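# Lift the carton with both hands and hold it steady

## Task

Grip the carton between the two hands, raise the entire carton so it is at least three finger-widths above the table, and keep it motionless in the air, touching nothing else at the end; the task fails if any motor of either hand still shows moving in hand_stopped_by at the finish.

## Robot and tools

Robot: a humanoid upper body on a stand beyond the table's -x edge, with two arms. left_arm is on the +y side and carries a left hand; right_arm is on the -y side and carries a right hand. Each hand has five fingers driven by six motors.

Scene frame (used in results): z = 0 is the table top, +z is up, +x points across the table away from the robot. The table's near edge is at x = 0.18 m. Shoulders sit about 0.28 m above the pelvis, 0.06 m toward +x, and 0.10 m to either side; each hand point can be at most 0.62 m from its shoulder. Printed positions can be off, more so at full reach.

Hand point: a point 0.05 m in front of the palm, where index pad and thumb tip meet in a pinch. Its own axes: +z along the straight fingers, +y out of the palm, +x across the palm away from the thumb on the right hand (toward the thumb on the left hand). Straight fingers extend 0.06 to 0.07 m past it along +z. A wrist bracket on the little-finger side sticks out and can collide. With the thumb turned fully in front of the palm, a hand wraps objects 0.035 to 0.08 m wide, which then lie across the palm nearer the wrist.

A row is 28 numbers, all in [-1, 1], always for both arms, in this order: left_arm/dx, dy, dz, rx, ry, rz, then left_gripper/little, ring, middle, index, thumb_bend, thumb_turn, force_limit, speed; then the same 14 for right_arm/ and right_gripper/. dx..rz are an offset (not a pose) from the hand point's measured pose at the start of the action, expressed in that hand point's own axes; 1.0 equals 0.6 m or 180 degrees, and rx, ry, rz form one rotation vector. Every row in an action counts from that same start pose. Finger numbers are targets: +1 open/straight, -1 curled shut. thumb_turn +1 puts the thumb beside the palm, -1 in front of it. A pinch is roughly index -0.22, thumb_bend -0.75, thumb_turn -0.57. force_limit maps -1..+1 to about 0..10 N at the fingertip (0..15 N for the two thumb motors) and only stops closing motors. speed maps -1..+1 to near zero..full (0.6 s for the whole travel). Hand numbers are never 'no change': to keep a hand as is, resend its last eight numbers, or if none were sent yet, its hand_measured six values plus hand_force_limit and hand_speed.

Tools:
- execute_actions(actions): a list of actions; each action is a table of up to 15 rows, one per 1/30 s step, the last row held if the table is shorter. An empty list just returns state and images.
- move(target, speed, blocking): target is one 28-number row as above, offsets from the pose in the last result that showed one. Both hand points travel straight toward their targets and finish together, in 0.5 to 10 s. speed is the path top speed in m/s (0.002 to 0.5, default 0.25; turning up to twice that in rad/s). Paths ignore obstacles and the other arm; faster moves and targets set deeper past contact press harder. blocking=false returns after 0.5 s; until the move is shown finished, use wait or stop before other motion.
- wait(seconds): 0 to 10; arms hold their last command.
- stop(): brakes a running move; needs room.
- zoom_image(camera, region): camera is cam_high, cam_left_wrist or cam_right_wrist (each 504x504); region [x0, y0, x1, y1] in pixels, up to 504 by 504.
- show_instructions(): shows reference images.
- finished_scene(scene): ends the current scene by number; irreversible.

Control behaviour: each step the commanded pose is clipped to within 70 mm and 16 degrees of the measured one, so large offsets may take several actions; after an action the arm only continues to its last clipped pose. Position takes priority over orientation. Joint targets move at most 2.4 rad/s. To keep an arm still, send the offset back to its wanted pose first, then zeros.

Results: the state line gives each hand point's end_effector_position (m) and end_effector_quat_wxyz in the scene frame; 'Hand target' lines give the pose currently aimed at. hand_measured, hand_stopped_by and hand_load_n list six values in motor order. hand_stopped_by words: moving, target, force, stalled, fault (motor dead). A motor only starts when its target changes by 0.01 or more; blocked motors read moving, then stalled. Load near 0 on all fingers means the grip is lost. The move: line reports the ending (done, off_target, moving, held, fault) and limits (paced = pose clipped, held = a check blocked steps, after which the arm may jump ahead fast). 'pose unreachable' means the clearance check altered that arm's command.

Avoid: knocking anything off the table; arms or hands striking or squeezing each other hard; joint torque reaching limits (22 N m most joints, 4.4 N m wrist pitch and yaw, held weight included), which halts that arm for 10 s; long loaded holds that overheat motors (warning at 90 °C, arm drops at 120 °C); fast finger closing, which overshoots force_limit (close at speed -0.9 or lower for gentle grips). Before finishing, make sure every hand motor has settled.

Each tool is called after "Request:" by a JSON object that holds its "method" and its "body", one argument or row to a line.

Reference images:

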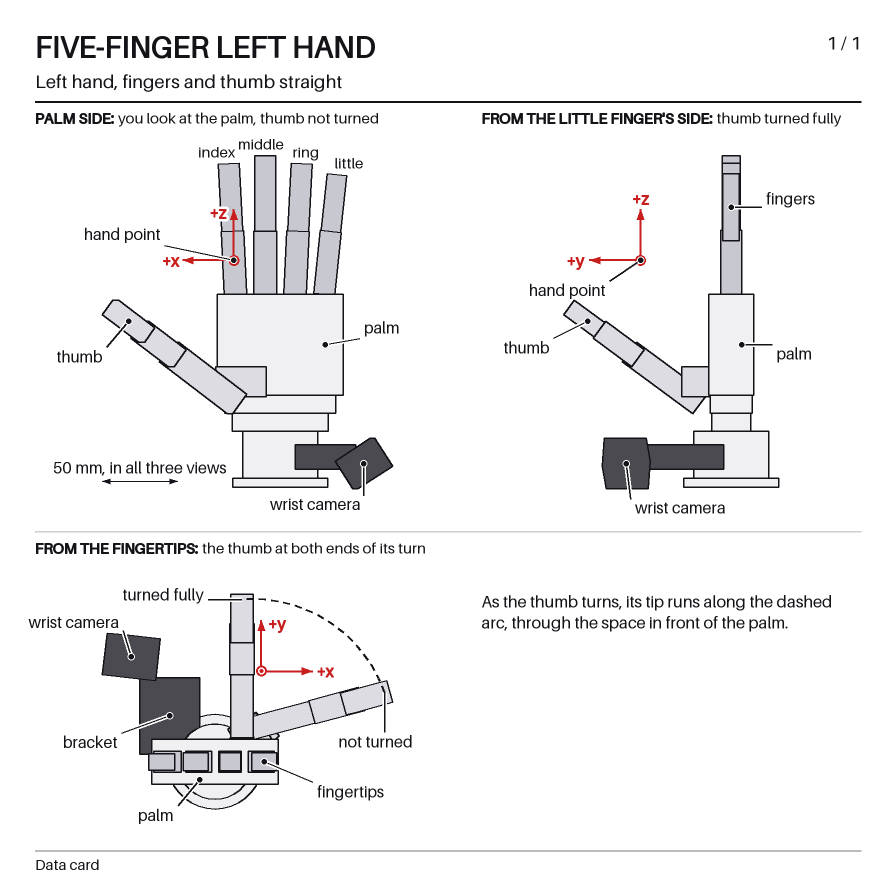

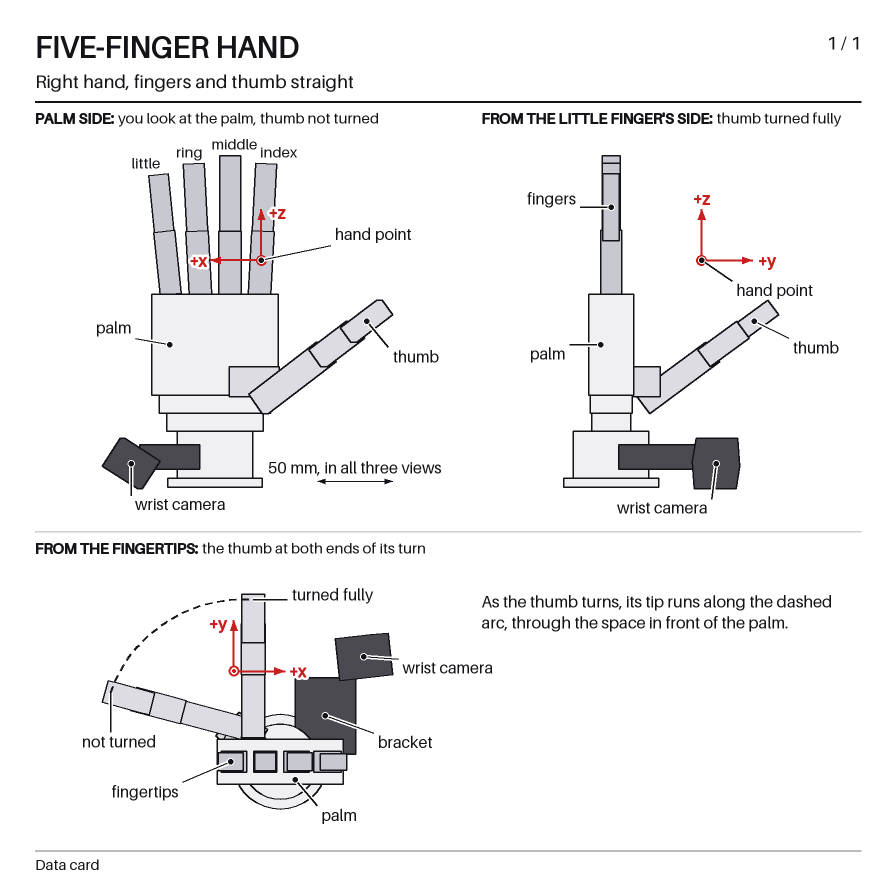

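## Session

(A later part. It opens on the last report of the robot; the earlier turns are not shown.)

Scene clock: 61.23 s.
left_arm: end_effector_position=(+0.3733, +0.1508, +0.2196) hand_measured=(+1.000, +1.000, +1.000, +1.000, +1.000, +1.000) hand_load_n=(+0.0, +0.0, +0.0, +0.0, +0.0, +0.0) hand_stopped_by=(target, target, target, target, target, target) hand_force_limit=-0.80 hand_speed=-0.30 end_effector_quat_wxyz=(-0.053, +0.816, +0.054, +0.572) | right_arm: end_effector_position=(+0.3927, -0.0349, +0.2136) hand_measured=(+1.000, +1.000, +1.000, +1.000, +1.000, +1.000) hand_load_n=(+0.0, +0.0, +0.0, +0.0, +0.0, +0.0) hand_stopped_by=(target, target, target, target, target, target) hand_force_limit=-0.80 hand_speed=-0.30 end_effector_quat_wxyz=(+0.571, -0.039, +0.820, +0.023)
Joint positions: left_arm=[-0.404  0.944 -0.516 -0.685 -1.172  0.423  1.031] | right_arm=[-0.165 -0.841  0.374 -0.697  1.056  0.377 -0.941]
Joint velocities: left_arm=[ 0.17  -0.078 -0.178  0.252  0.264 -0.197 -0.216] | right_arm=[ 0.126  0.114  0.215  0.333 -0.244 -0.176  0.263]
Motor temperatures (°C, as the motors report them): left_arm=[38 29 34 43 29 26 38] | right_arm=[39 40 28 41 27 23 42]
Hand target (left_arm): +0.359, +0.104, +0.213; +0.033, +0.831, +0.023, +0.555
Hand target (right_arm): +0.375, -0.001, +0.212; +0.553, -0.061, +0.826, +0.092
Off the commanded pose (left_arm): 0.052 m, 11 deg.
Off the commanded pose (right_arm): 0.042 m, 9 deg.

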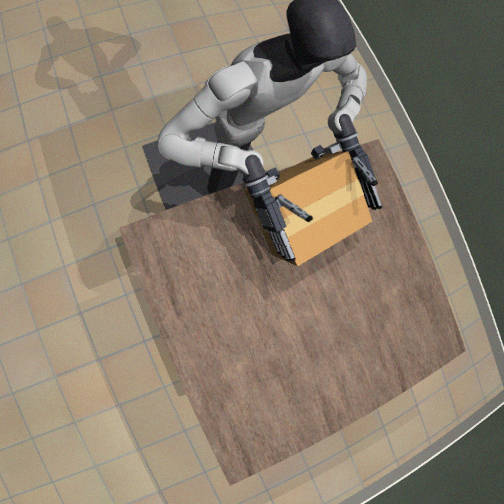

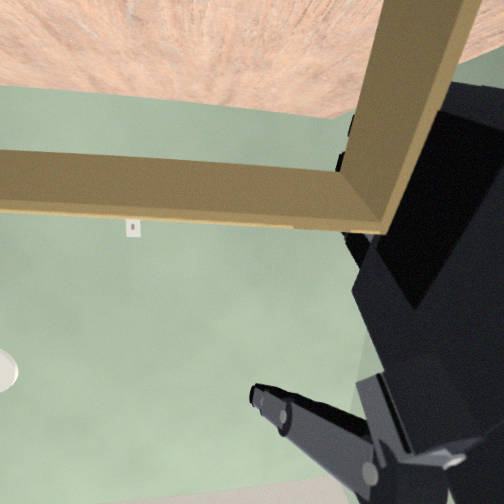

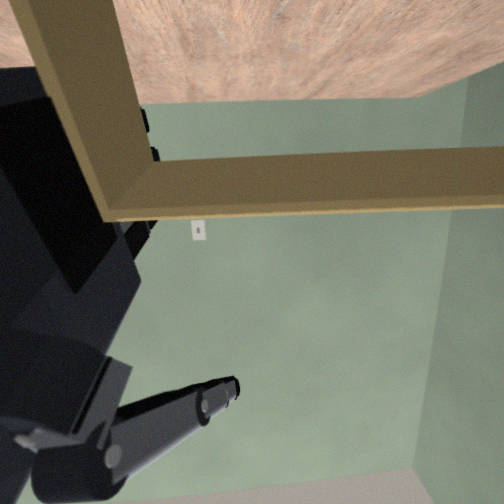

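Request:
{"method": "execute_actions", "body": {
  "actions": [
    [[-0.026,0.080,-0.019,-0.055,-0.015,-0.015,1,1,1,1,1,1,-0.8,-0.3,0.017,0.066,-0.016,-0.046,0.008,0.014,1,1,1,1,1,1,-0.8,-0.3],[-0.031,0.080,-0.017,-0.054,-0.016,-0.015,1,1,1,1,1,1,-0.8,-0.3,0.022,0.066,-0.014,-0.046,0.009,0.014,1,1,1,1,1,1,-0.8,-0.3],[-0.037,0.079,-0.014,-0.053,-0.016,-0.014,1,1,1,1,1,1,-0.8,-0.3,0.028,0.066,-0.011,-0.046,0.010,0.014,1,1,1,1,1,1,-0.8,-0.3],[-0.043,0.079,-0.011,-0.053,-0.017,-0.014,1,1,1,1,1,1,-0.8,-0.3,0.034,0.066,-0.008,-0.046,0.010,0.013,1,1,1,1,1,1,-0.8,-0.3],[-0.049,0.078,-0.008,-0.052,-0.017,-0.013,1,1,1,1,1,1,-0.8,-0.3,0.040,0.066,-0.005,-0.045,0.011,0.013,1,1,1,1,1,1,-0.8,-0.3],[-0.055,0.078,-0.005,-0.051,-0.018,-0.013,1,1,1,1,1,1,-0.8,-0.3,0.046,0.066,-0.002,-0.045,0.012,0.012,1,1,1,1,1,1,-0.8,-0.3],[-0.061,0.077,-0.002,-0.050,-0.018,-0.012,1,1,1,1,1,1,-0.8,-0.3,0.052,0.066,0.001,-0.045,0.012,0.012,1,1,1,1,1,1,-0.8,-0.3],[-0.067,0.077,0.001,-0.050,-0.019,-0.012,1,1,1,1,1,1,-0.8,-0.3,0.058,0.066,0.004,-0.045,0.013,0.012,1,1,1,1,1,1,-0.8,-0.3],[-0.073,0.076,0.004,-0.049,-0.019,-0.012,1,1,1,1,1,1,-0.8,-0.3,0.064,0.066,0.007,-0.045,0.014,0.012,1,1,1,1,1,1,-0.8,-0.3],[-0.078,0.076,0.007,-0.048,-0.020,-0.012,1,1,1,1,1,1,-0.8,-0.3,0.069,0.066,0.010,-0.045,0.014,0.012,1,1,1,1,1,1,-0.8,-0.3],[-0.083,0.075,0.010,-0.047,-0.021,-0.012,1,1,1,1,1,1,-0.8,-0.3,0.074,0.066,0.013,-0.045,0.015,0.012,1,1,1,1,1,1,-0.8,-0.3],[-0.087,0.075,0.013,-0.047,-0.021,-0.012,1,1,1,1,1,1,-0.8,-0.3,0.078,0.066,0.016,-0.045,0.015,0.012,1,1,1,1,1,1,-0.8,-0.3],[-0.090,0.075,0.015,-0.046,-0.022,-0.012,1,1,1,1,1,1,-0.8,-0.3,0.081,0.066,0.019,-0.045,0.016,0.012,1,1,1,1,1,1,-0.8,-0.3],[-0.092,0.075,0.016,-0.046,-0.022,-0.012,1,1,1,1,1,1,-0.8,-0.3,0.083,0.066,0.020,-0.045,0.016,0.012,1,1,1,1,1,1,-0.8,-0.3]]
  ]
}}

Request:
{"method": "wait", "body": {
  "seconds": 0.4
}}

Request:
{"method": "zoom_image", "body": {
  "camera": "cam_high",
  "region": [220, 90, 420, 290]
}}

Scene clock: 62.33 s.
left_arm: end_effector_position=(+0.3785, +0.1540, +0.1755) hand_measured=(+1.000, +1.000, +1.000, +1.000, +1.000, +1.000) hand_load_n=(+0.0, +0.0, +0.0, +0.0, +0.0, +0.0) hand_stopped_by=(target, target, target, target, target, target) hand_force_limit=-0.80 hand_speed=-0.30 end_effector_quat_wxyz=(-0.055, +0.821, +0.059, +0.565) | right_arm: end_effector_position=(+0.3984, -0.0357, +0.1662) hand_measured=(+1.000, +1.000, +1.000, +1.000, +1.000, +1.000) hand_load_n=(+0.0, +0.0, +0.0, +0.0, +0.0, +0.0) hand_stopped_by=(target, target, target, target, target, target) hand_force_limit=-0.80 hand_speed=-0.30 end_effector_quat_wxyz=(+0.559, -0.039, +0.828, +0.027)
Joint positions: left_arm=[-0.353  0.873 -0.626 -0.496 -0.994  0.281  0.908] | right_arm=[-0.146 -0.757  0.482 -0.467  0.903  0.23  -0.791]
Joint velocities: left_arm=[-0.06  -0.115 -0.087  0.293  0.19  -0.267 -0.18 ] | right_arm=[-0.133  0.092  0.084  0.365 -0.163 -0.272  0.224]
Motor temperatures (°C, as the motors report them): left_arm=[38 29 34 43 29 26 38] | right_arm=[39 40 28 41 27 23 42]
Hand target (left_arm): +0.366, +0.110, +0.166; +0.017, +0.836, +0.031, +0.547
Hand target (right_arm): +0.382, -0.000, +0.165; +0.544, -0.061, +0.832, +0.089
Off the commanded pose (left_arm): 0.050 m, 10 deg.
Off the commanded pose (right_arm): 0.042 m, 8 deg.

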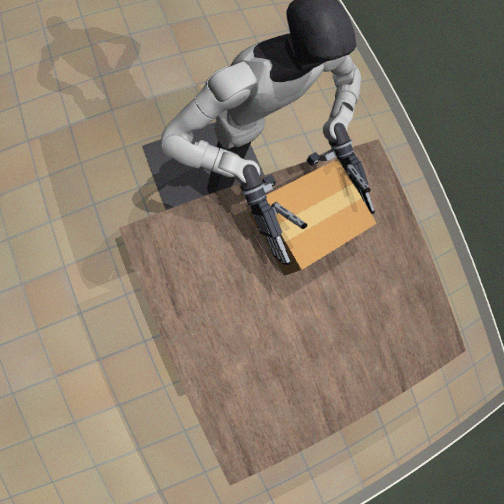

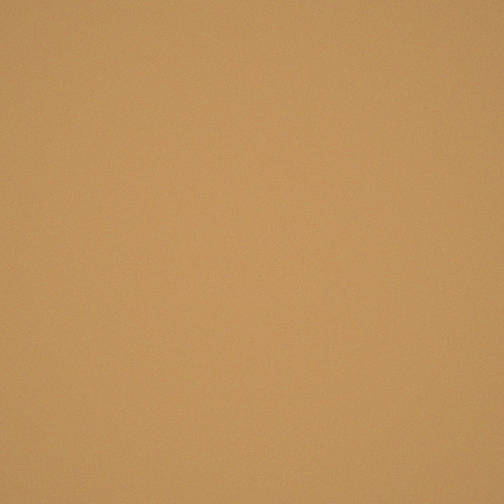

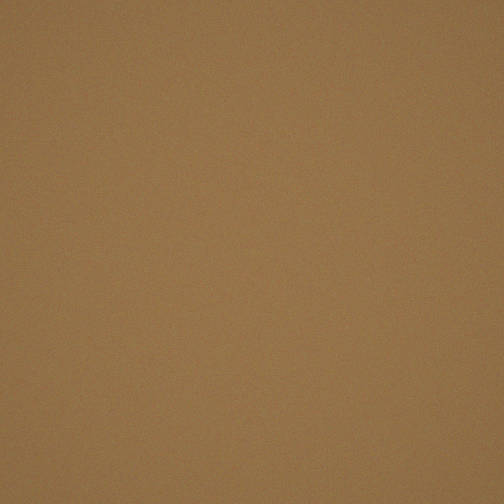

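Scene clock: 62.73 s.
left_arm: end_effector_position=(+0.3796, +0.1543, +0.1746) hand_measured=(+1.000, +1.000, +1.000, +1.000, +1.000, +1.000) hand_load_n=(+0.0, +0.0, +0.0, +0.0, +0.0, +0.0) hand_stopped_by=(target, target, target, target, target, target) hand_force_limit=-0.80 hand_speed=-0.30 end_effector_quat_wxyz=(-0.054, +0.820, +0.059, +0.567) | right_arm: end_effector_position=(+0.3999, -0.0356, +0.1654) hand_measured=(+1.000, +1.000, +1.000, +1.000, +1.000, +1.000) hand_load_n=(+0.0, +0.0, +0.0, +0.0, +0.0, +0.0) hand_stopped_by=(target, target, target, target, target, target) hand_force_limit=-0.80 hand_speed=-0.30 end_effector_quat_wxyz=(+0.561, -0.038, +0.827, +0.029)
Joint positions: left_arm=[-0.355  0.87  -0.632 -0.482 -0.987  0.268  0.899] | right_arm=[-0.151 -0.753  0.486 -0.45   0.897  0.217 -0.78 ]
Joint velocities: left_arm=[ 0.003 -0.018  0.003 -0.006  0.002  0.     0.   ] | right_arm=[ 0.002  0.003 -0.003  0.005  0.     0.     0.   ]
Motor temperatures (°C, as the motors report them): left_arm=[38 29 34 43 29 26 38] | right_arm=[39 40 28 40 27 23 42]
Hand target (left_arm): +0.366, +0.110, +0.166; +0.017, +0.836, +0.031, +0.547
Hand target (right_arm): +0.382, -0.000, +0.165; +0.544, -0.061, +0.832, +0.089
Off the commanded pose (left_arm): 0.050 m, 10 deg.
Off the commanded pose (right_arm): 0.043 m, 8 deg.
wait: 0.40 s; at rest by 0.20 s

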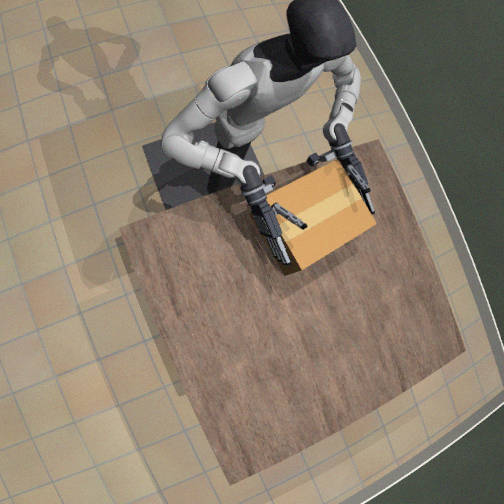

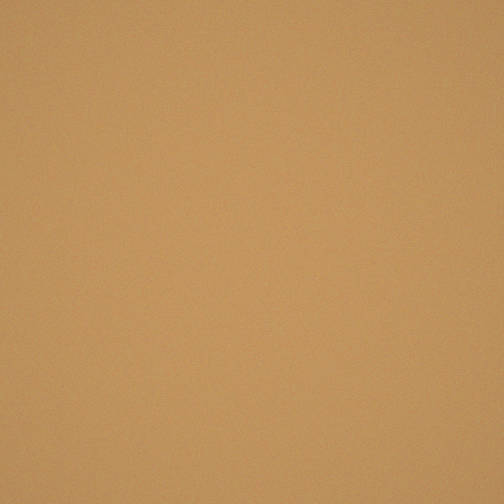

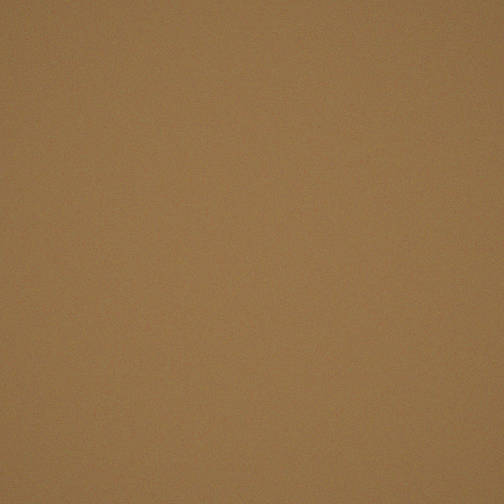

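Region (220, 90, 420, 290) of cam_high's 504x504 image, scaled by 2.520, with more detail than that image has.

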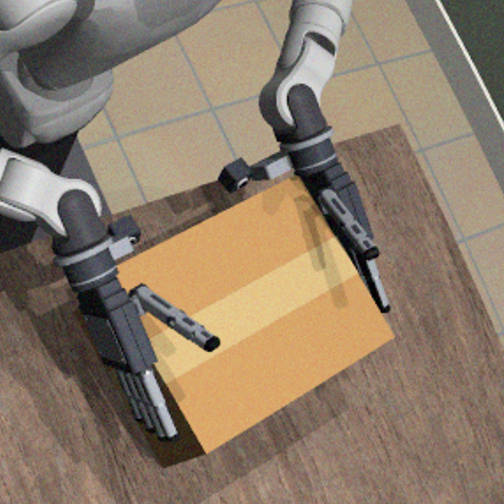

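Request:
{"method": "move", "body": {
  "target": [-0.020,-0.004,0.008,-0.011,-0.024,0.005,1,1,1,1,1,1,-0.8,-0.3,0.020,-0.004,0.008,-0.010,0.018,-0.004,1,1,1,1,1,1,-0.8,-0.3],
  "speed": 0.1
}}

Request:
{"method": "zoom_image", "body": {
  "camera": "cam_high",
  "region": [220, 90, 420, 290]
}}

Scene clock: 64.33 s.
left_arm: end_effector_position=(+0.3792, +0.1564, +0.1625) hand_measured=(+1.000, +1.000, +1.000, +1.000, +1.000, +1.000) hand_load_n=(+0.0, +0.0, +0.0, +0.0, +0.0, +0.0) hand_stopped_by=(target, target, target, target, target, target) hand_force_limit=-0.80 hand_speed=-0.30 end_effector_quat_wxyz=(-0.042, +0.841, +0.046, +0.538) | right_arm: end_effector_position=(+0.4000, -0.0375, +0.1535) hand_measured=(+1.000, +1.000, +1.000, +1.000, +1.000, +1.000) hand_load_n=(+0.0, +0.0, +0.0, +0.0, +0.0, +0.0) hand_stopped_by=(target, target, target, target, target, target) hand_force_limit=-0.80 hand_speed=-0.30 end_effector_quat_wxyz=(+0.539, -0.053, +0.840, +0.037)
Joint positions: left_arm=[-0.374  0.911 -0.612 -0.461 -1.077  0.315  0.846] | right_arm=[-0.158 -0.785  0.474 -0.418  0.951  0.24  -0.721]
Joint velocities: left_arm=[ 0.     0.005  0.014 -0.012 -0.008  0.     0.   ] | right_arm=[ 0.006 -0.012 -0.003 -0.003  0.     0.     0.   ]
Motor temperatures (°C, as the motors report them): left_arm=[38 29 34 43 29 26 37] | right_arm=[39 40 28 40 27 23 41]
Hand target (left_arm): +0.380, +0.157, +0.162; -0.042, +0.842, +0.046, +0.537
Hand target (right_arm): +0.400, -0.037, +0.153; +0.537, -0.053, +0.841, +0.038
Off the commanded pose (left_arm): 0.001 m, 0 deg.
Off the commanded pose (right_arm): 0.001 m, 0 deg.
move: done

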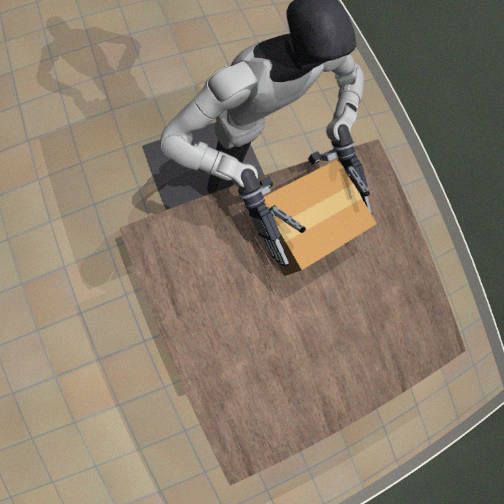

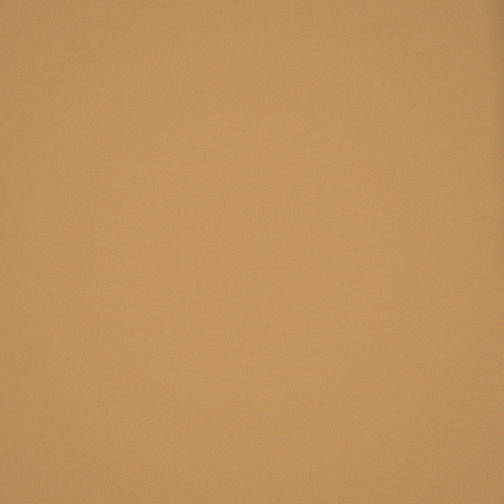

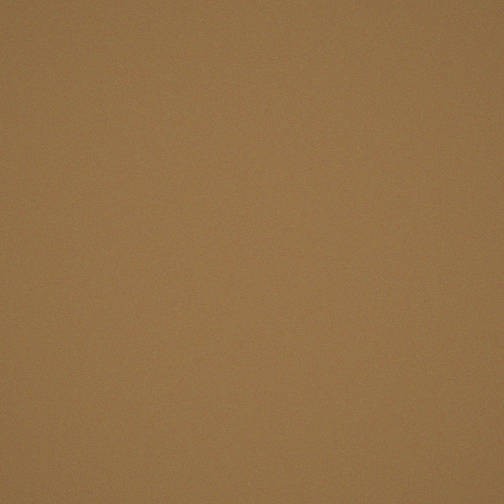

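Region (220, 90, 420, 290) of cam_high's 504x504 image, scaled by 2.520, with more detail than that image has.

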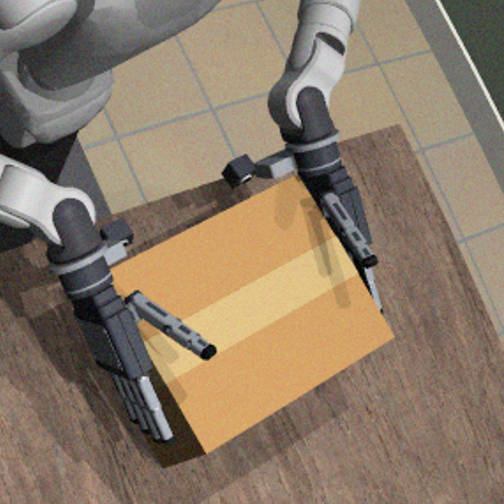

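Request:
{"method": "execute_actions", "body": {
  "actions": [
    [[-0.001,0.006,-0.001,-0.002,0,0,1,1,1,1,1,1,-0.8,-0.85,0,0.006,-0.001,-0.002,0,0,1,1,1,1,1,1,-0.8,-0.85],[-0.002,0.013,-0.003,-0.006,-0.001,-0.001,1,1,1,1,1,1,-0.8,-0.85,0.001,0.013,-0.003,-0.006,0.001,0.001,1,1,1,1,1,1,-0.8,-0.85],[-0.003,0.020,-0.005,-0.011,-0.002,-0.002,1,1,1,1,1,1,-0.8,-0.85,0.001,0.020,-0.005,-0.011,0.001,0.002,1,1,1,1,1,1,-0.8,-0.85],[-0.004,0.028,-0.007,-0.015,-0.003,-0.003,1,1,1,1,1,1,-0.8,-0.85,0.001,0.027,-0.007,-0.015,0.002,0.003,1,1,1,1,1,1,-0.8,-0.85],[-0.005,0.035,-0.010,-0.020,-0.004,-0.004,0.6,0.6,0.6,0.6,1,1,-0.8,-0.85,0.002,0.034,-0.009,-0.020,0.003,0.004,0.6,0.6,0.6,0.6,1,1,-0.8,-0.85],[-0.007,0.042,-0.012,-0.024,-0.005,-0.005,0.6,0.6,0.6,0.6,1,1,-0.8,-0.85,0.002,0.041,-0.011,-0.024,0.003,0.005,0.6,0.6,0.6,0.6,1,1,-0.8,-0.85],[-0.008,0.050,-0.014,-0.029,-0.006,-0.006,0.6,0.6,0.6,0.6,1,1,-0.8,-0.85,0.003,0.048,-0.013,-0.028,0.004,0.006,0.6,0.6,0.6,0.6,1,1,-0.8,-0.85],[-0.009,0.057,-0.016,-0.033,-0.007,-0.007,0.6,0.6,0.6,0.6,1,1,-0.8,-0.85,0.003,0.055,-0.015,-0.033,0.004,0.007,0.6,0.6,0.6,0.6,1,1,-0.8,-0.85],[-0.010,0.064,-0.018,-0.038,-0.008,-0.008,0.6,0.6,0.6,0.6,1,1,-0.8,-0.85,0.004,0.062,-0.017,-0.037,0.005,0.008,0.6,0.6,0.6,0.6,1,1,-0.8,-0.85],[-0.012,0.071,-0.021,-0.042,-0.009,-0.008,0.6,0.6,0.6,0.6,1,1,-0.8,-0.85,0.004,0.069,-0.018,-0.041,0.005,0.008,0.6,0.6,0.6,0.6,1,1,-0.8,-0.85],[-0.013,0.078,-0.023,-0.047,-0.010,-0.009,0.6,0.6,0.6,0.6,1,1,-0.8,-0.85,0.004,0.076,-0.020,-0.046,0.006,0.009,0.6,0.6,0.6,0.6,1,1,-0.8,-0.85],[-0.014,0.085,-0.025,-0.051,-0.011,-0.010,0.6,0.6,0.6,0.6,1,1,-0.8,-0.85,0.005,0.083,-0.022,-0.050,0.006,0.010,0.6,0.6,0.6,0.6,1,1,-0.8,-0.85],[-0.015,0.092,-0.027,-0.055,-0.012,-0.011,0.6,0.6,0.6,0.6,1,1,-0.8,-0.85,0.005,0.090,-0.024,-0.054,0.007,0.011,0.6,0.6,0.6,0.6,1,1,-0.8,-0.85]]
  ]
}}

Request:
{"method": "wait", "body": {
  "seconds": 0.5
}}

Scene clock: 65.40 s.
left_arm: end_effector_position=(+0.3792, +0.1534, +0.1617) hand_measured=(+0.934, +0.934, +0.934, +0.934, +1.000, +1.000) hand_load_n=(+0.0, +0.0, +0.0, +0.0, +0.0, +0.0) hand_stopped_by=(moving, moving, moving, moving, target, target) hand_force_limit=-0.80 hand_speed=-0.85 end_effector_quat_wxyz=(-0.043, +0.841, +0.048, +0.537) | right_arm: end_effector_position=(+0.3988, -0.0341, +0.1532) hand_measured=(+0.934, +0.934, +0.934, +0.934, +1.000, +1.000) hand_load_n=(+0.0, +0.0, +0.0, +0.0, +0.0, +0.0) hand_stopped_by=(moving, moving, moving, moving, target, target) hand_force_limit=-0.80 hand_speed=-0.85 end_effector_quat_wxyz=(+0.538, -0.055, +0.840, +0.039)
Joint positions: left_arm=[-0.383  0.901 -0.627 -0.462 -1.077  0.314  0.865] | right_arm=[-0.166 -0.783  0.487 -0.421  0.952  0.24  -0.729]
Joint velocities: left_arm=[-0.018 -0.005 -0.029  0.    -0.002 -0.012  0.035] | right_arm=[-0.021 -0.023  0.011 -0.002  0.015 -0.018 -0.023]
Motor temperatures (°C, as the motors report them): left_arm=[38 29 34 43 29 26 36] | right_arm=[39 40 28 40 27 22 40]
Hand target (left_arm): +0.364, +0.102, +0.162; +0.040, +0.851, +0.016, +0.524
Hand target (right_arm): +0.376, +0.011, +0.159; +0.522, -0.085, +0.841, +0.116
Off the commanded pose (left_arm): 0.055 m, 10 deg.
Off the commanded pose (right_arm): 0.052 m, 10 deg.

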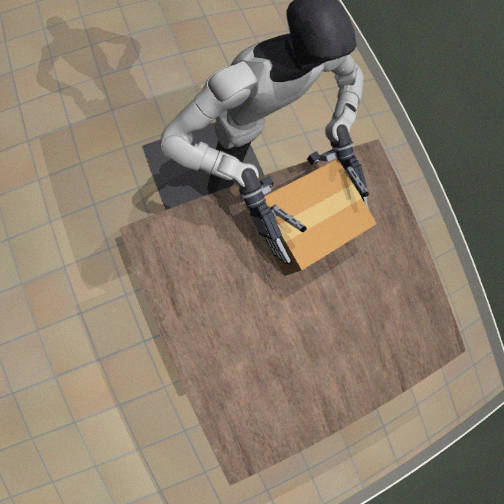

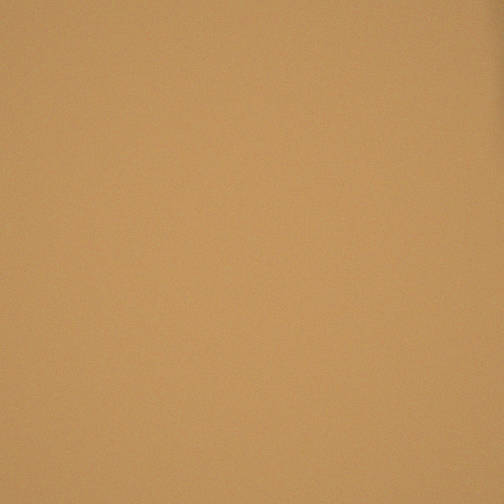

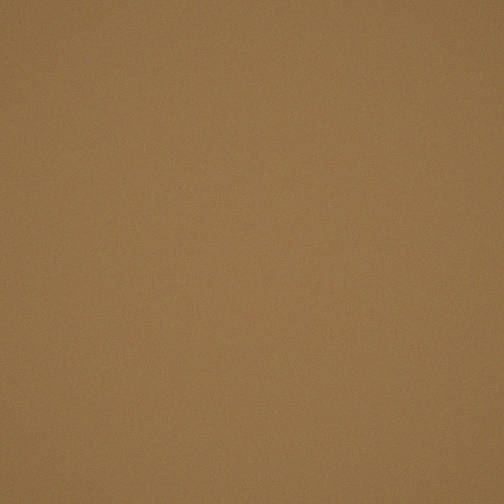

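Scene clock: 65.90 s.
left_arm: end_effector_position=(+0.3793, +0.1536, +0.1616) hand_measured=(+0.826, +0.868, +0.884, +0.876, +1.000, +1.000) hand_load_n=(+2.0, +1.0, +1.5, +2.0, +0.0, +0.0) hand_stopped_by=(force, force, force, force, target, target) hand_force_limit=-0.80 hand_speed=-0.85 end_effector_quat_wxyz=(-0.044, +0.841, +0.048, +0.537) | right_arm: end_effector_position=(+0.3989, -0.0342, +0.1531) hand_measured=(+0.844, +0.876, +0.894, +0.884, +1.000, +1.000) hand_load_n=(+1.5, +1.5, +1.5, +1.5, +0.0, +0.0) hand_stopped_by=(force, force, force, force, target, target) hand_force_limit=-0.80 hand_speed=-0.85 end_effector_quat_wxyz=(+0.538, -0.054, +0.840, +0.037)
Joint positions: left_arm=[-0.385  0.901 -0.63  -0.462 -1.077  0.314  0.87 ] | right_arm=[-0.168 -0.784  0.49  -0.421  0.953  0.239 -0.734]
Joint velocities: left_arm=[-0.005 -0.006  0.002  0.002 -0.008  0.     0.   ] | right_arm=[ 0.003  0.    -0.009  0.009 -0.006  0.     0.   ]
Motor temperatures (°C, as the motors report them): left_arm=[38 29 34 43 29 25 36] | right_arm=[39 40 28 40 27 22 40]
Hand target (left_arm): +0.364, +0.102, +0.162; +0.040, +0.851, +0.016, +0.524
Hand target (right_arm): +0.376, +0.011, +0.159; +0.522, -0.085, +0.841, +0.116
Off the commanded pose (left_arm): 0.055 m, 11 deg.
Off the commanded pose (right_arm): 0.052 m, 10 deg.
wait: 0.50 s; no rest

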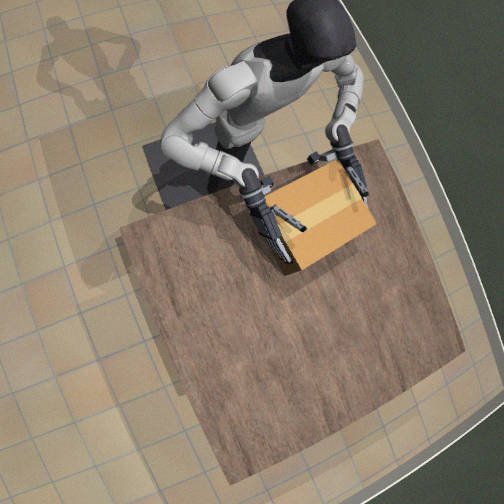

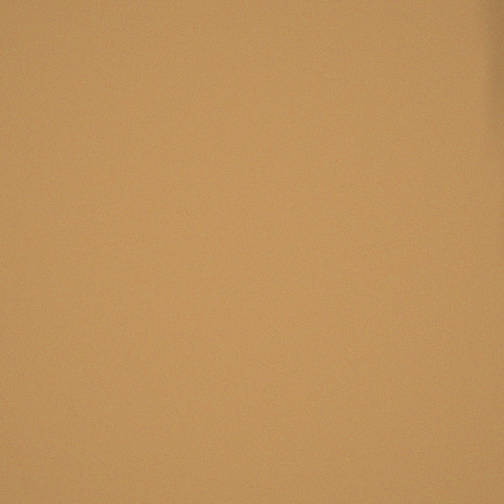

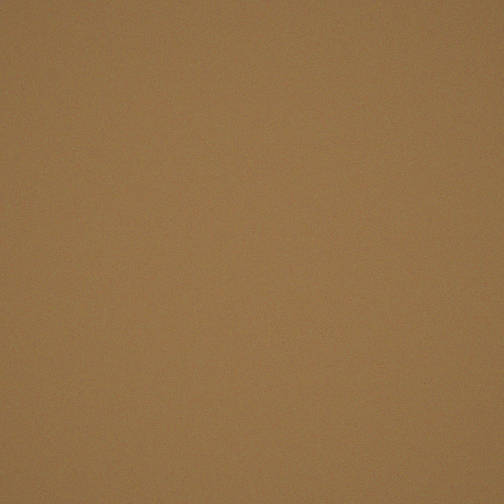

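Request:
{"method": "execute_actions", "body": {
  "actions": [
    [[-0.012,0.087,-0.027,-0.057,-0.011,-0.011,0.6,0.6,0.6,0.6,1,1,-0.8,-0.85,0.002,0.084,-0.023,-0.054,0.006,0.011,0.6,0.6,0.6,0.6,1,1,-0.8,-0.85],[-0.009,0.087,-0.027,-0.057,-0.009,-0.012,0.6,0.6,0.6,0.6,1,1,-0.8,-0.85,-0.001,0.084,-0.023,-0.054,0.004,0.012,0.6,0.6,0.6,0.6,1,1,-0.8,-0.85],[-0.006,0.087,-0.028,-0.057,-0.008,-0.012,0.6,0.6,0.6,0.6,1,1,-0.8,-0.85,-0.004,0.084,-0.024,-0.054,0.003,0.012,0.6,0.6,0.6,0.6,1,1,-0.8,-0.85],[-0.003,0.087,-0.028,-0.057,-0.006,-0.013,0.6,0.6,0.6,0.6,1,1,-0.8,-0.85,-0.007,0.084,-0.024,-0.054,0.001,0.012,0.6,0.6,0.6,0.6,1,1,-0.8,-0.85],[0.000,0.087,-0.028,-0.057,-0.005,-0.013,0.6,0.6,0.6,0.6,1,1,-0.8,-0.85,-0.010,0.084,-0.024,-0.054,0.000,0.013,0.6,0.6,0.6,0.6,1,1,-0.8,-0.85],[0.003,0.087,-0.029,-0.057,-0.003,-0.014,0.6,0.6,0.6,0.6,1,1,-0.8,-0.85,-0.013,0.084,-0.025,-0.054,-0.002,0.013,0.6,0.6,0.6,0.6,1,1,-0.8,-0.85],[0.006,0.087,-0.029,-0.057,-0.002,-0.014,0.6,0.6,0.6,0.6,1,1,-0.8,-0.85,-0.016,0.084,-0.025,-0.054,-0.003,0.014,0.6,0.6,0.6,0.6,1,1,-0.8,-0.85],[0.009,0.087,-0.029,-0.057,0.000,-0.015,0.6,0.6,0.6,0.6,1,1,-0.8,-0.85,-0.019,0.084,-0.025,-0.054,-0.005,0.014,0.6,0.6,0.6,0.6,1,1,-0.8,-0.85],[0.012,0.087,-0.030,-0.057,0.002,-0.015,0.6,0.6,0.6,0.6,1,1,-0.8,-0.85,-0.022,0.084,-0.026,-0.054,-0.007,0.014,0.6,0.6,0.6,0.6,1,1,-0.8,-0.85],[0.015,0.087,-0.030,-0.057,0.003,-0.015,0.6,0.6,0.6,0.6,1,1,-0.8,-0.85,-0.025,0.084,-0.026,-0.054,-0.008,0.015,0.6,0.6,0.6,0.6,1,1,-0.8,-0.85],[0.018,0.087,-0.030,-0.057,0.005,-0.016,0.6,0.6,0.6,0.6,1,1,-0.8,-0.85,-0.028,0.084,-0.026,-0.054,-0.010,0.015,0.6,0.6,0.6,0.6,1,1,-0.8,-0.85],[0.021,0.087,-0.031,-0.057,0.006,-0.016,0.6,0.6,0.6,0.6,1,1,-0.8,-0.85,-0.031,0.084,-0.027,-0.054,-0.011,0.015,0.6,0.6,0.6,0.6,1,1,-0.8,-0.85],[0.024,0.087,-0.031,-0.057,0.008,-0.017,0.6,0.6,0.6,0.6,1,1,-0.8,-0.85,-0.034,0.084,-0.027,-0.054,-0.013,0.016,0.6,0.6,0.6,0.6,1,1,-0.8,-0.85],[0.026,0.087,-0.031,-0.057,0.009,-0.017,0.6,0.6,0.6,0.6,1,1,-0.8,-0.85,-0.036,0.084,-0.027,-0.054,-0.014,0.016,0.6,0.6,0.6,0.6,1,1,-0.8,-0.85]]
  ]
}}

Request:
{"method": "wait", "body": {
  "seconds": 0.3
}}

Scene clock: 67.00 s.
left_arm: end_effector_position=(+0.3794, +0.1536, +0.1617) hand_measured=(+0.826, +0.868, +0.884, +0.876, +1.000, +1.000) hand_load_n=(+1.5, +1.0, +1.0, +2.0, +0.0, +0.0) hand_stopped_by=(force, force, force, force, target, target) hand_force_limit=-0.80 hand_speed=-0.85 end_effector_quat_wxyz=(-0.045, +0.841, +0.048, +0.537) | right_arm: end_effector_position=(+0.3988, -0.0341, +0.1533) hand_measured=(+0.844, +0.876, +0.894, +0.884, +1.000, +1.000) hand_load_n=(+1.5, +1.5, +1.5, +2.0, +0.0, +0.0) hand_stopped_by=(force, force, force, force, target, target) hand_force_limit=-0.80 hand_speed=-0.85 end_effector_quat_wxyz=(+0.537, -0.056, +0.841, +0.038)
Joint positions: left_arm=[-0.387  0.902 -0.633 -0.463 -1.078  0.312  0.873] | right_arm=[-0.171 -0.792  0.494 -0.422  0.96   0.238 -0.735]
Joint velocities: left_arm=[ 0.002 -0.011 -0.011  0.006 -0.014  0.     0.   ] | right_arm=[-0.005 -0.005  0.005 -0.012  0.     0.    -0.001]
Motor temperatures (°C, as the motors report them): left_arm=[38 29 34 43 29 25 36] | right_arm=[39 40 28 40 27 22 41]
Hand target (left_arm): +0.372, +0.103, +0.184; +0.044, +0.833, +0.022, +0.551
Hand target (right_arm): +0.383, +0.011, +0.181; +0.548, -0.079, +0.823, +0.123
Off the commanded pose (left_arm): 0.058 m, 11 deg.
Off the commanded pose (right_arm): 0.057 m, 10 deg.

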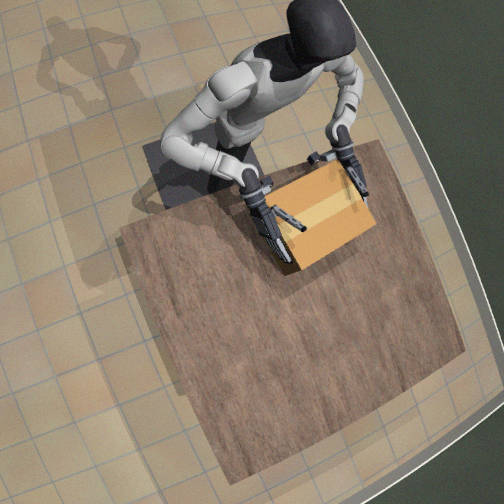

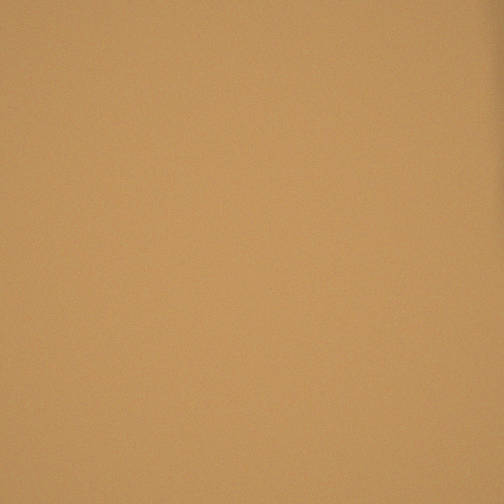

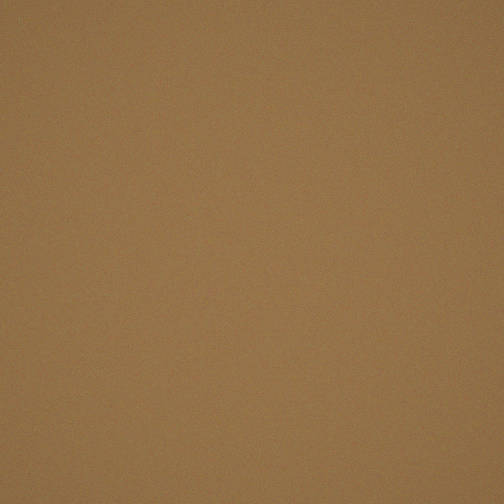

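Scene clock: 67.30 s.
left_arm: end_effector_position=(+0.3846, +0.1566, +0.1740) hand_measured=(+0.828, +0.868, +0.884, +0.876, +1.000, +1.000) hand_load_n=(+8.0, +2.5, +1.5, +1.0, +0.0, +0.0) hand_stopped_by=(force, force, force, force, target, target) hand_force_limit=-0.80 hand_speed=-0.85 end_effector_quat_wxyz=(-0.044, +0.831, +0.058, +0.551) | right_arm: end_effector_position=(+0.4043, -0.0314, +0.1694) hand_measured=(+0.844, +0.876, +0.894, +0.884, +1.000, +1.000) hand_load_n=(+5.0, +3.5, +2.0, +1.0, +0.0, +0.0) hand_stopped_by=(force, force, force, force, target, target) hand_force_limit=-0.80 hand_speed=-0.85 end_effector_quat_wxyz=(+0.555, -0.047, +0.829, +0.048)
Joint positions: left_arm=[-0.399  0.903 -0.621 -0.468 -1.079  0.295  0.882] | right_arm=[-0.187 -0.792  0.483 -0.436  0.965  0.216 -0.738]
Joint velocities: left_arm=[0.011 0.    0.    0.002 0.017 0.    0.   ] | right_arm=[-0.002 -0.006  0.003 -0.008  0.005  0.     0.   ]
Motor temperatures (°C, as the motors report them): left_arm=[38 29 34 43 29 25 37] | right_arm=[39 40 28 40 27 22 41]
Hand target (left_arm): +0.372, +0.103, +0.184; +0.044, +0.833, +0.022, +0.551
Hand target (right_arm): +0.383, +0.011, +0.181; +0.548, -0.079, +0.823, +0.123
Off the commanded pose (left_arm): 0.058 m, 11 deg.
Off the commanded pose (right_arm): 0.051 m, 9 deg.
wait: 0.30 s; no rest

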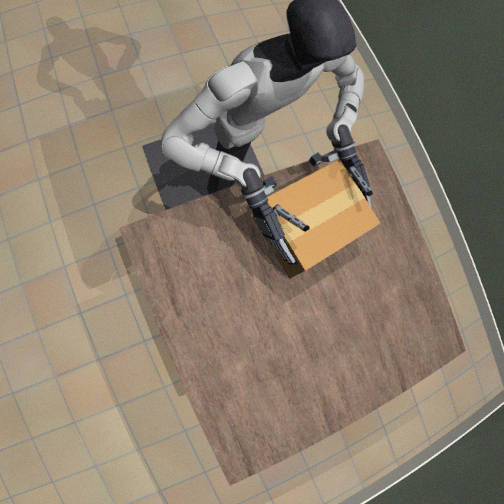

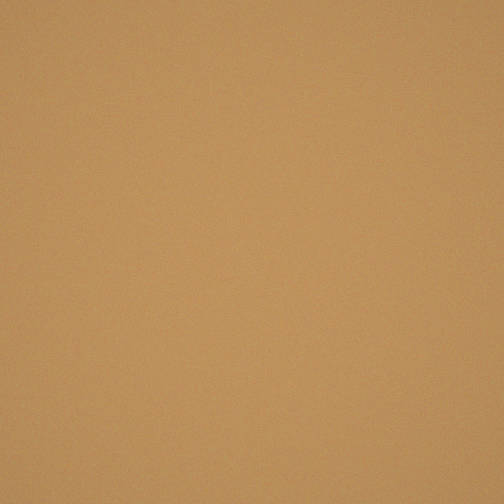

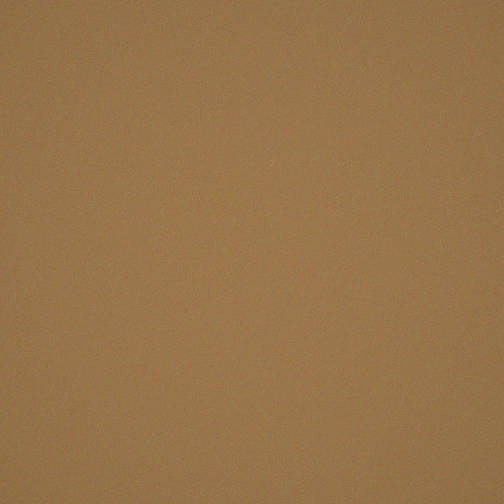

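Request:
{"method": "execute_actions", "body": {
  "actions": [
    [[0.005,0.091,-0.032,-0.060,-0.002,-0.011,0.6,0.6,0.6,0.6,1,1,-0.8,-0.85,-0.009,0.081,-0.023,-0.051,0,0.010,0.6,0.6,0.6,0.6,1,1,-0.8,-0.85],[0.008,0.091,-0.033,-0.060,-0.002,-0.011,0.6,0.6,0.6,0.6,1,1,-0.8,-0.85,-0.012,0.081,-0.024,-0.051,0,0.010,0.6,0.6,0.6,0.6,1,1,-0.8,-0.85],[0.012,0.091,-0.034,-0.060,-0.002,-0.011,0.6,0.6,0.6,0.6,1,1,-0.8,-0.85,-0.015,0.081,-0.025,-0.051,0,0.010,0.6,0.6,0.6,0.6,1,1,-0.8,-0.85],[0.016,0.091,-0.035,-0.060,-0.002,-0.011,0.6,0.6,0.6,0.6,1,1,-0.8,-0.85,-0.019,0.081,-0.026,-0.051,0,0.010,0.6,0.6,0.6,0.6,1,1,-0.8,-0.85],[0.020,0.091,-0.036,-0.060,-0.002,-0.011,0.6,0.6,0.6,0.6,1,1,-0.8,-0.85,-0.023,0.081,-0.026,-0.051,0,0.010,0.6,0.6,0.6,0.6,1,1,-0.8,-0.85],[0.024,0.091,-0.037,-0.060,-0.002,-0.011,0.6,0.6,0.6,0.6,1,1,-0.8,-0.85,-0.026,0.081,-0.027,-0.051,0,0.010,0.6,0.6,0.6,0.6,1,1,-0.8,-0.85],[0.028,0.091,-0.038,-0.060,-0.002,-0.011,0.6,0.6,0.6,0.6,1,1,-0.8,-0.85,-0.030,0.081,-0.028,-0.051,0,0.010,0.6,0.6,0.6,0.6,1,1,-0.8,-0.85],[0.032,0.091,-0.039,-0.060,-0.002,-0.011,0.6,0.6,0.6,0.6,1,1,-0.8,-0.85,-0.034,0.081,-0.029,-0.051,0,0.010,0.6,0.6,0.6,0.6,1,1,-0.8,-0.85],[0.036,0.091,-0.039,-0.060,-0.002,-0.011,0.6,0.6,0.6,0.6,1,1,-0.8,-0.85,-0.037,0.081,-0.030,-0.051,0,0.010,0.6,0.6,0.6,0.6,1,1,-0.8,-0.85],[0.040,0.091,-0.040,-0.060,-0.002,-0.011,0.6,0.6,0.6,0.6,1,1,-0.8,-0.85,-0.041,0.081,-0.031,-0.051,0,0.010,0.6,0.6,0.6,0.6,1,1,-0.8,-0.85],[0.044,0.091,-0.041,-0.060,-0.002,-0.011,0.6,0.6,0.6,0.6,1,1,-0.8,-0.85,-0.045,0.081,-0.031,-0.051,0,0.010,0.6,0.6,0.6,0.6,1,1,-0.8,-0.85],[0.048,0.091,-0.042,-0.060,-0.002,-0.011,0.6,0.6,0.6,0.6,1,1,-0.8,-0.85,-0.048,0.081,-0.032,-0.051,0,0.010,0.6,0.6,0.6,0.6,1,1,-0.8,-0.85],[0.052,0.091,-0.043,-0.060,-0.002,-0.011,0.6,0.6,0.6,0.6,1,1,-0.8,-0.85,-0.052,0.081,-0.033,-0.051,0,0.010,0.6,0.6,0.6,0.6,1,1,-0.8,-0.85],[0.055,0.091,-0.044,-0.060,-0.002,-0.011,0.6,0.6,0.6,0.6,1,1,-0.8,-0.85,-0.055,0.081,-0.034,-0.051,0,0.010,0.6,0.6,0.6,0.6,1,1,-0.8,-0.85],[0.057,0.091,-0.044,-0.060,-0.002,-0.011,0.6,0.6,0.6,0.6,1,1,-0.8,-0.85,-0.056,0.081,-0.034,-0.051,0,0.010,0.6,0.6,0.6,0.6,1,1,-0.8,-0.85]]
  ]
}}

Request:
{"method": "wait", "body": {
  "seconds": 0.3
}}

Scene clock: 68.77 s.
left_arm: end_effector_position=(+0.3906, +0.1572, +0.2041) hand_measured=(+0.828, +0.868, +0.884, +0.876, +1.000, +1.000) hand_load_n=(+6.5, +1.5, +0.5, +0.5, +0.0, +0.0) hand_stopped_by=(force, force, force, force, target, target) hand_force_limit=-0.80 hand_speed=-0.85 end_effector_quat_wxyz=(-0.047, +0.828, +0.059, +0.555) | right_arm: end_effector_position=(+0.4097, -0.0289, +0.1978) hand_measured=(+0.844, +0.876, +0.894, +0.884, +1.000, +1.000) hand_load_n=(+3.5, +2.0, +1.0, +0.5, +0.0, +0.0) hand_stopped_by=(force, force, force, force, target, target) hand_force_limit=-0.80 hand_speed=-0.85 end_effector_quat_wxyz=(+0.559, -0.048, +0.826, +0.049)
Joint positions: left_arm=[-0.488  0.956 -0.581 -0.547 -1.217  0.371  0.971] | right_arm=[-0.251 -0.863  0.447 -0.529  1.087  0.283 -0.821]
Joint velocities: left_arm=[-0.224  0.095  0.115 -0.161 -0.374  0.176  0.213] | right_arm=[-0.161 -0.169 -0.092 -0.213  0.314  0.135 -0.198]
Motor temperatures (°C, as the motors report them): left_arm=[38 29 34 44 29 26 38] | right_arm=[40 40 28 41 27 23 43]
Hand target (left_arm): +0.377, +0.103, +0.217; +0.045, +0.832, +0.020, +0.553
Hand target (right_arm): +0.387, +0.013, +0.211; +0.549, -0.083, +0.823, +0.124
Off the commanded pose (left_arm): 0.058 m, 11 deg.
Off the commanded pose (right_arm): 0.049 m, 9 deg.

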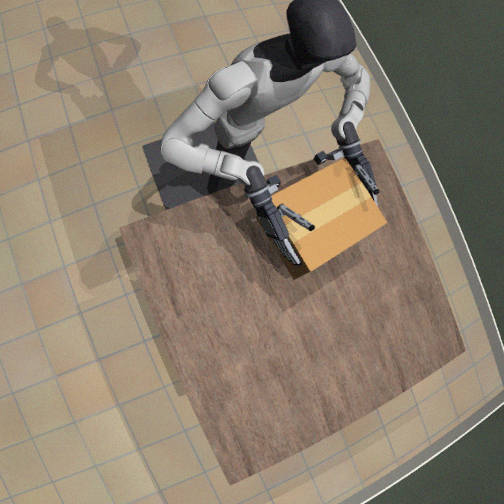

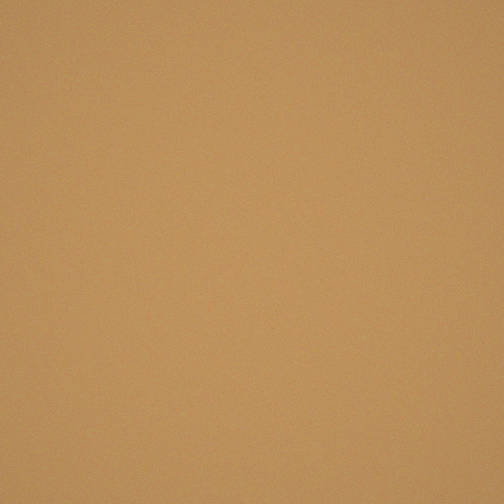

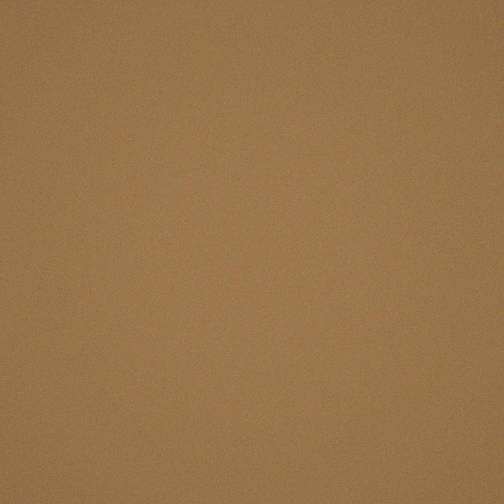

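Scene clock: 69.07 s.
left_arm: end_effector_position=(+0.3918, +0.1574, +0.2089) hand_measured=(+0.828, +0.868, +0.884, +0.876, +1.000, +1.000) hand_load_n=(+6.0, +1.5, +0.5, +0.0, +0.0, +0.0) hand_stopped_by=(force, force, force, force, target, target) hand_force_limit=-0.80 hand_speed=-0.85 end_effector_quat_wxyz=(-0.048, +0.828, +0.059, +0.556) | right_arm: end_effector_position=(+0.4109, -0.0285, +0.2023) hand_measured=(+0.844, +0.876, +0.894, +0.884, +1.000, +1.000) hand_load_n=(+3.0, +2.0, +1.0, +0.5, +0.0, +0.0) hand_stopped_by=(force, force, force, force, target, target) hand_force_limit=-0.80 hand_speed=-0.85 end_effector_quat_wxyz=(+0.561, -0.047, +0.825, +0.049)
Joint positions: left_arm=[-0.504  0.962 -0.574 -0.555 -1.239  0.382  0.984] | right_arm=[-0.262 -0.871  0.441 -0.539  1.104  0.292 -0.832]
Joint velocities: left_arm=[-0.005 -0.009 -0.006 -0.008 -0.006  0.     0.   ] | right_arm=[-0.008  0.009  0.008  0.     0.     0.     0.   ]
Motor temperatures (°C, as the motors report them): left_arm=[38 29 34 44 29 26 38] | right_arm=[40 40 28 41 27 23 43]
Hand target (left_arm): +0.377, +0.103, +0.217; +0.045, +0.832, +0.020, +0.553
Hand target (right_arm): +0.387, +0.013, +0.211; +0.549, -0.083, +0.823, +0.124
Off the commanded pose (left_arm): 0.058 m, 11 deg.
Off the commanded pose (right_arm): 0.048 m, 9 deg.
wait: 0.30 s; at rest by 0.23 s

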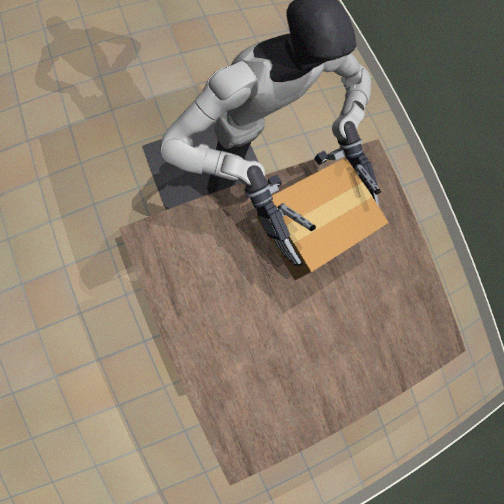

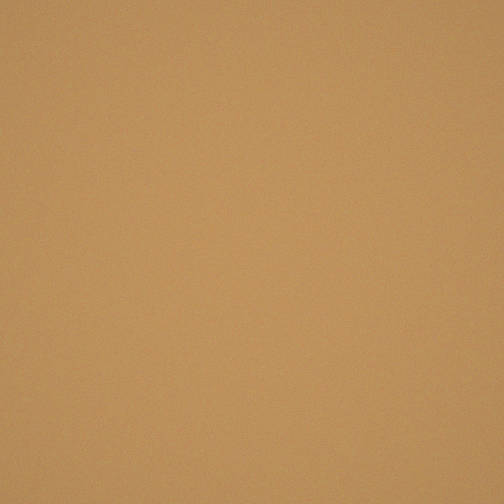

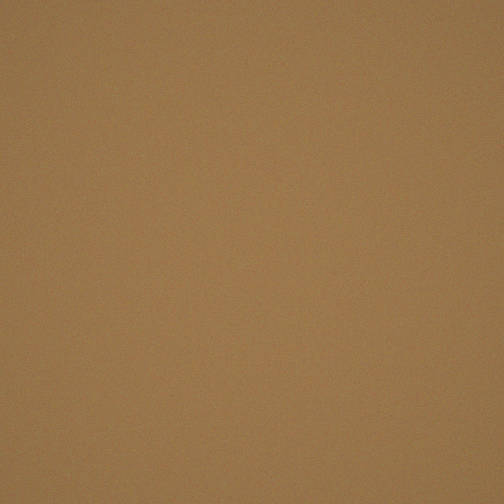

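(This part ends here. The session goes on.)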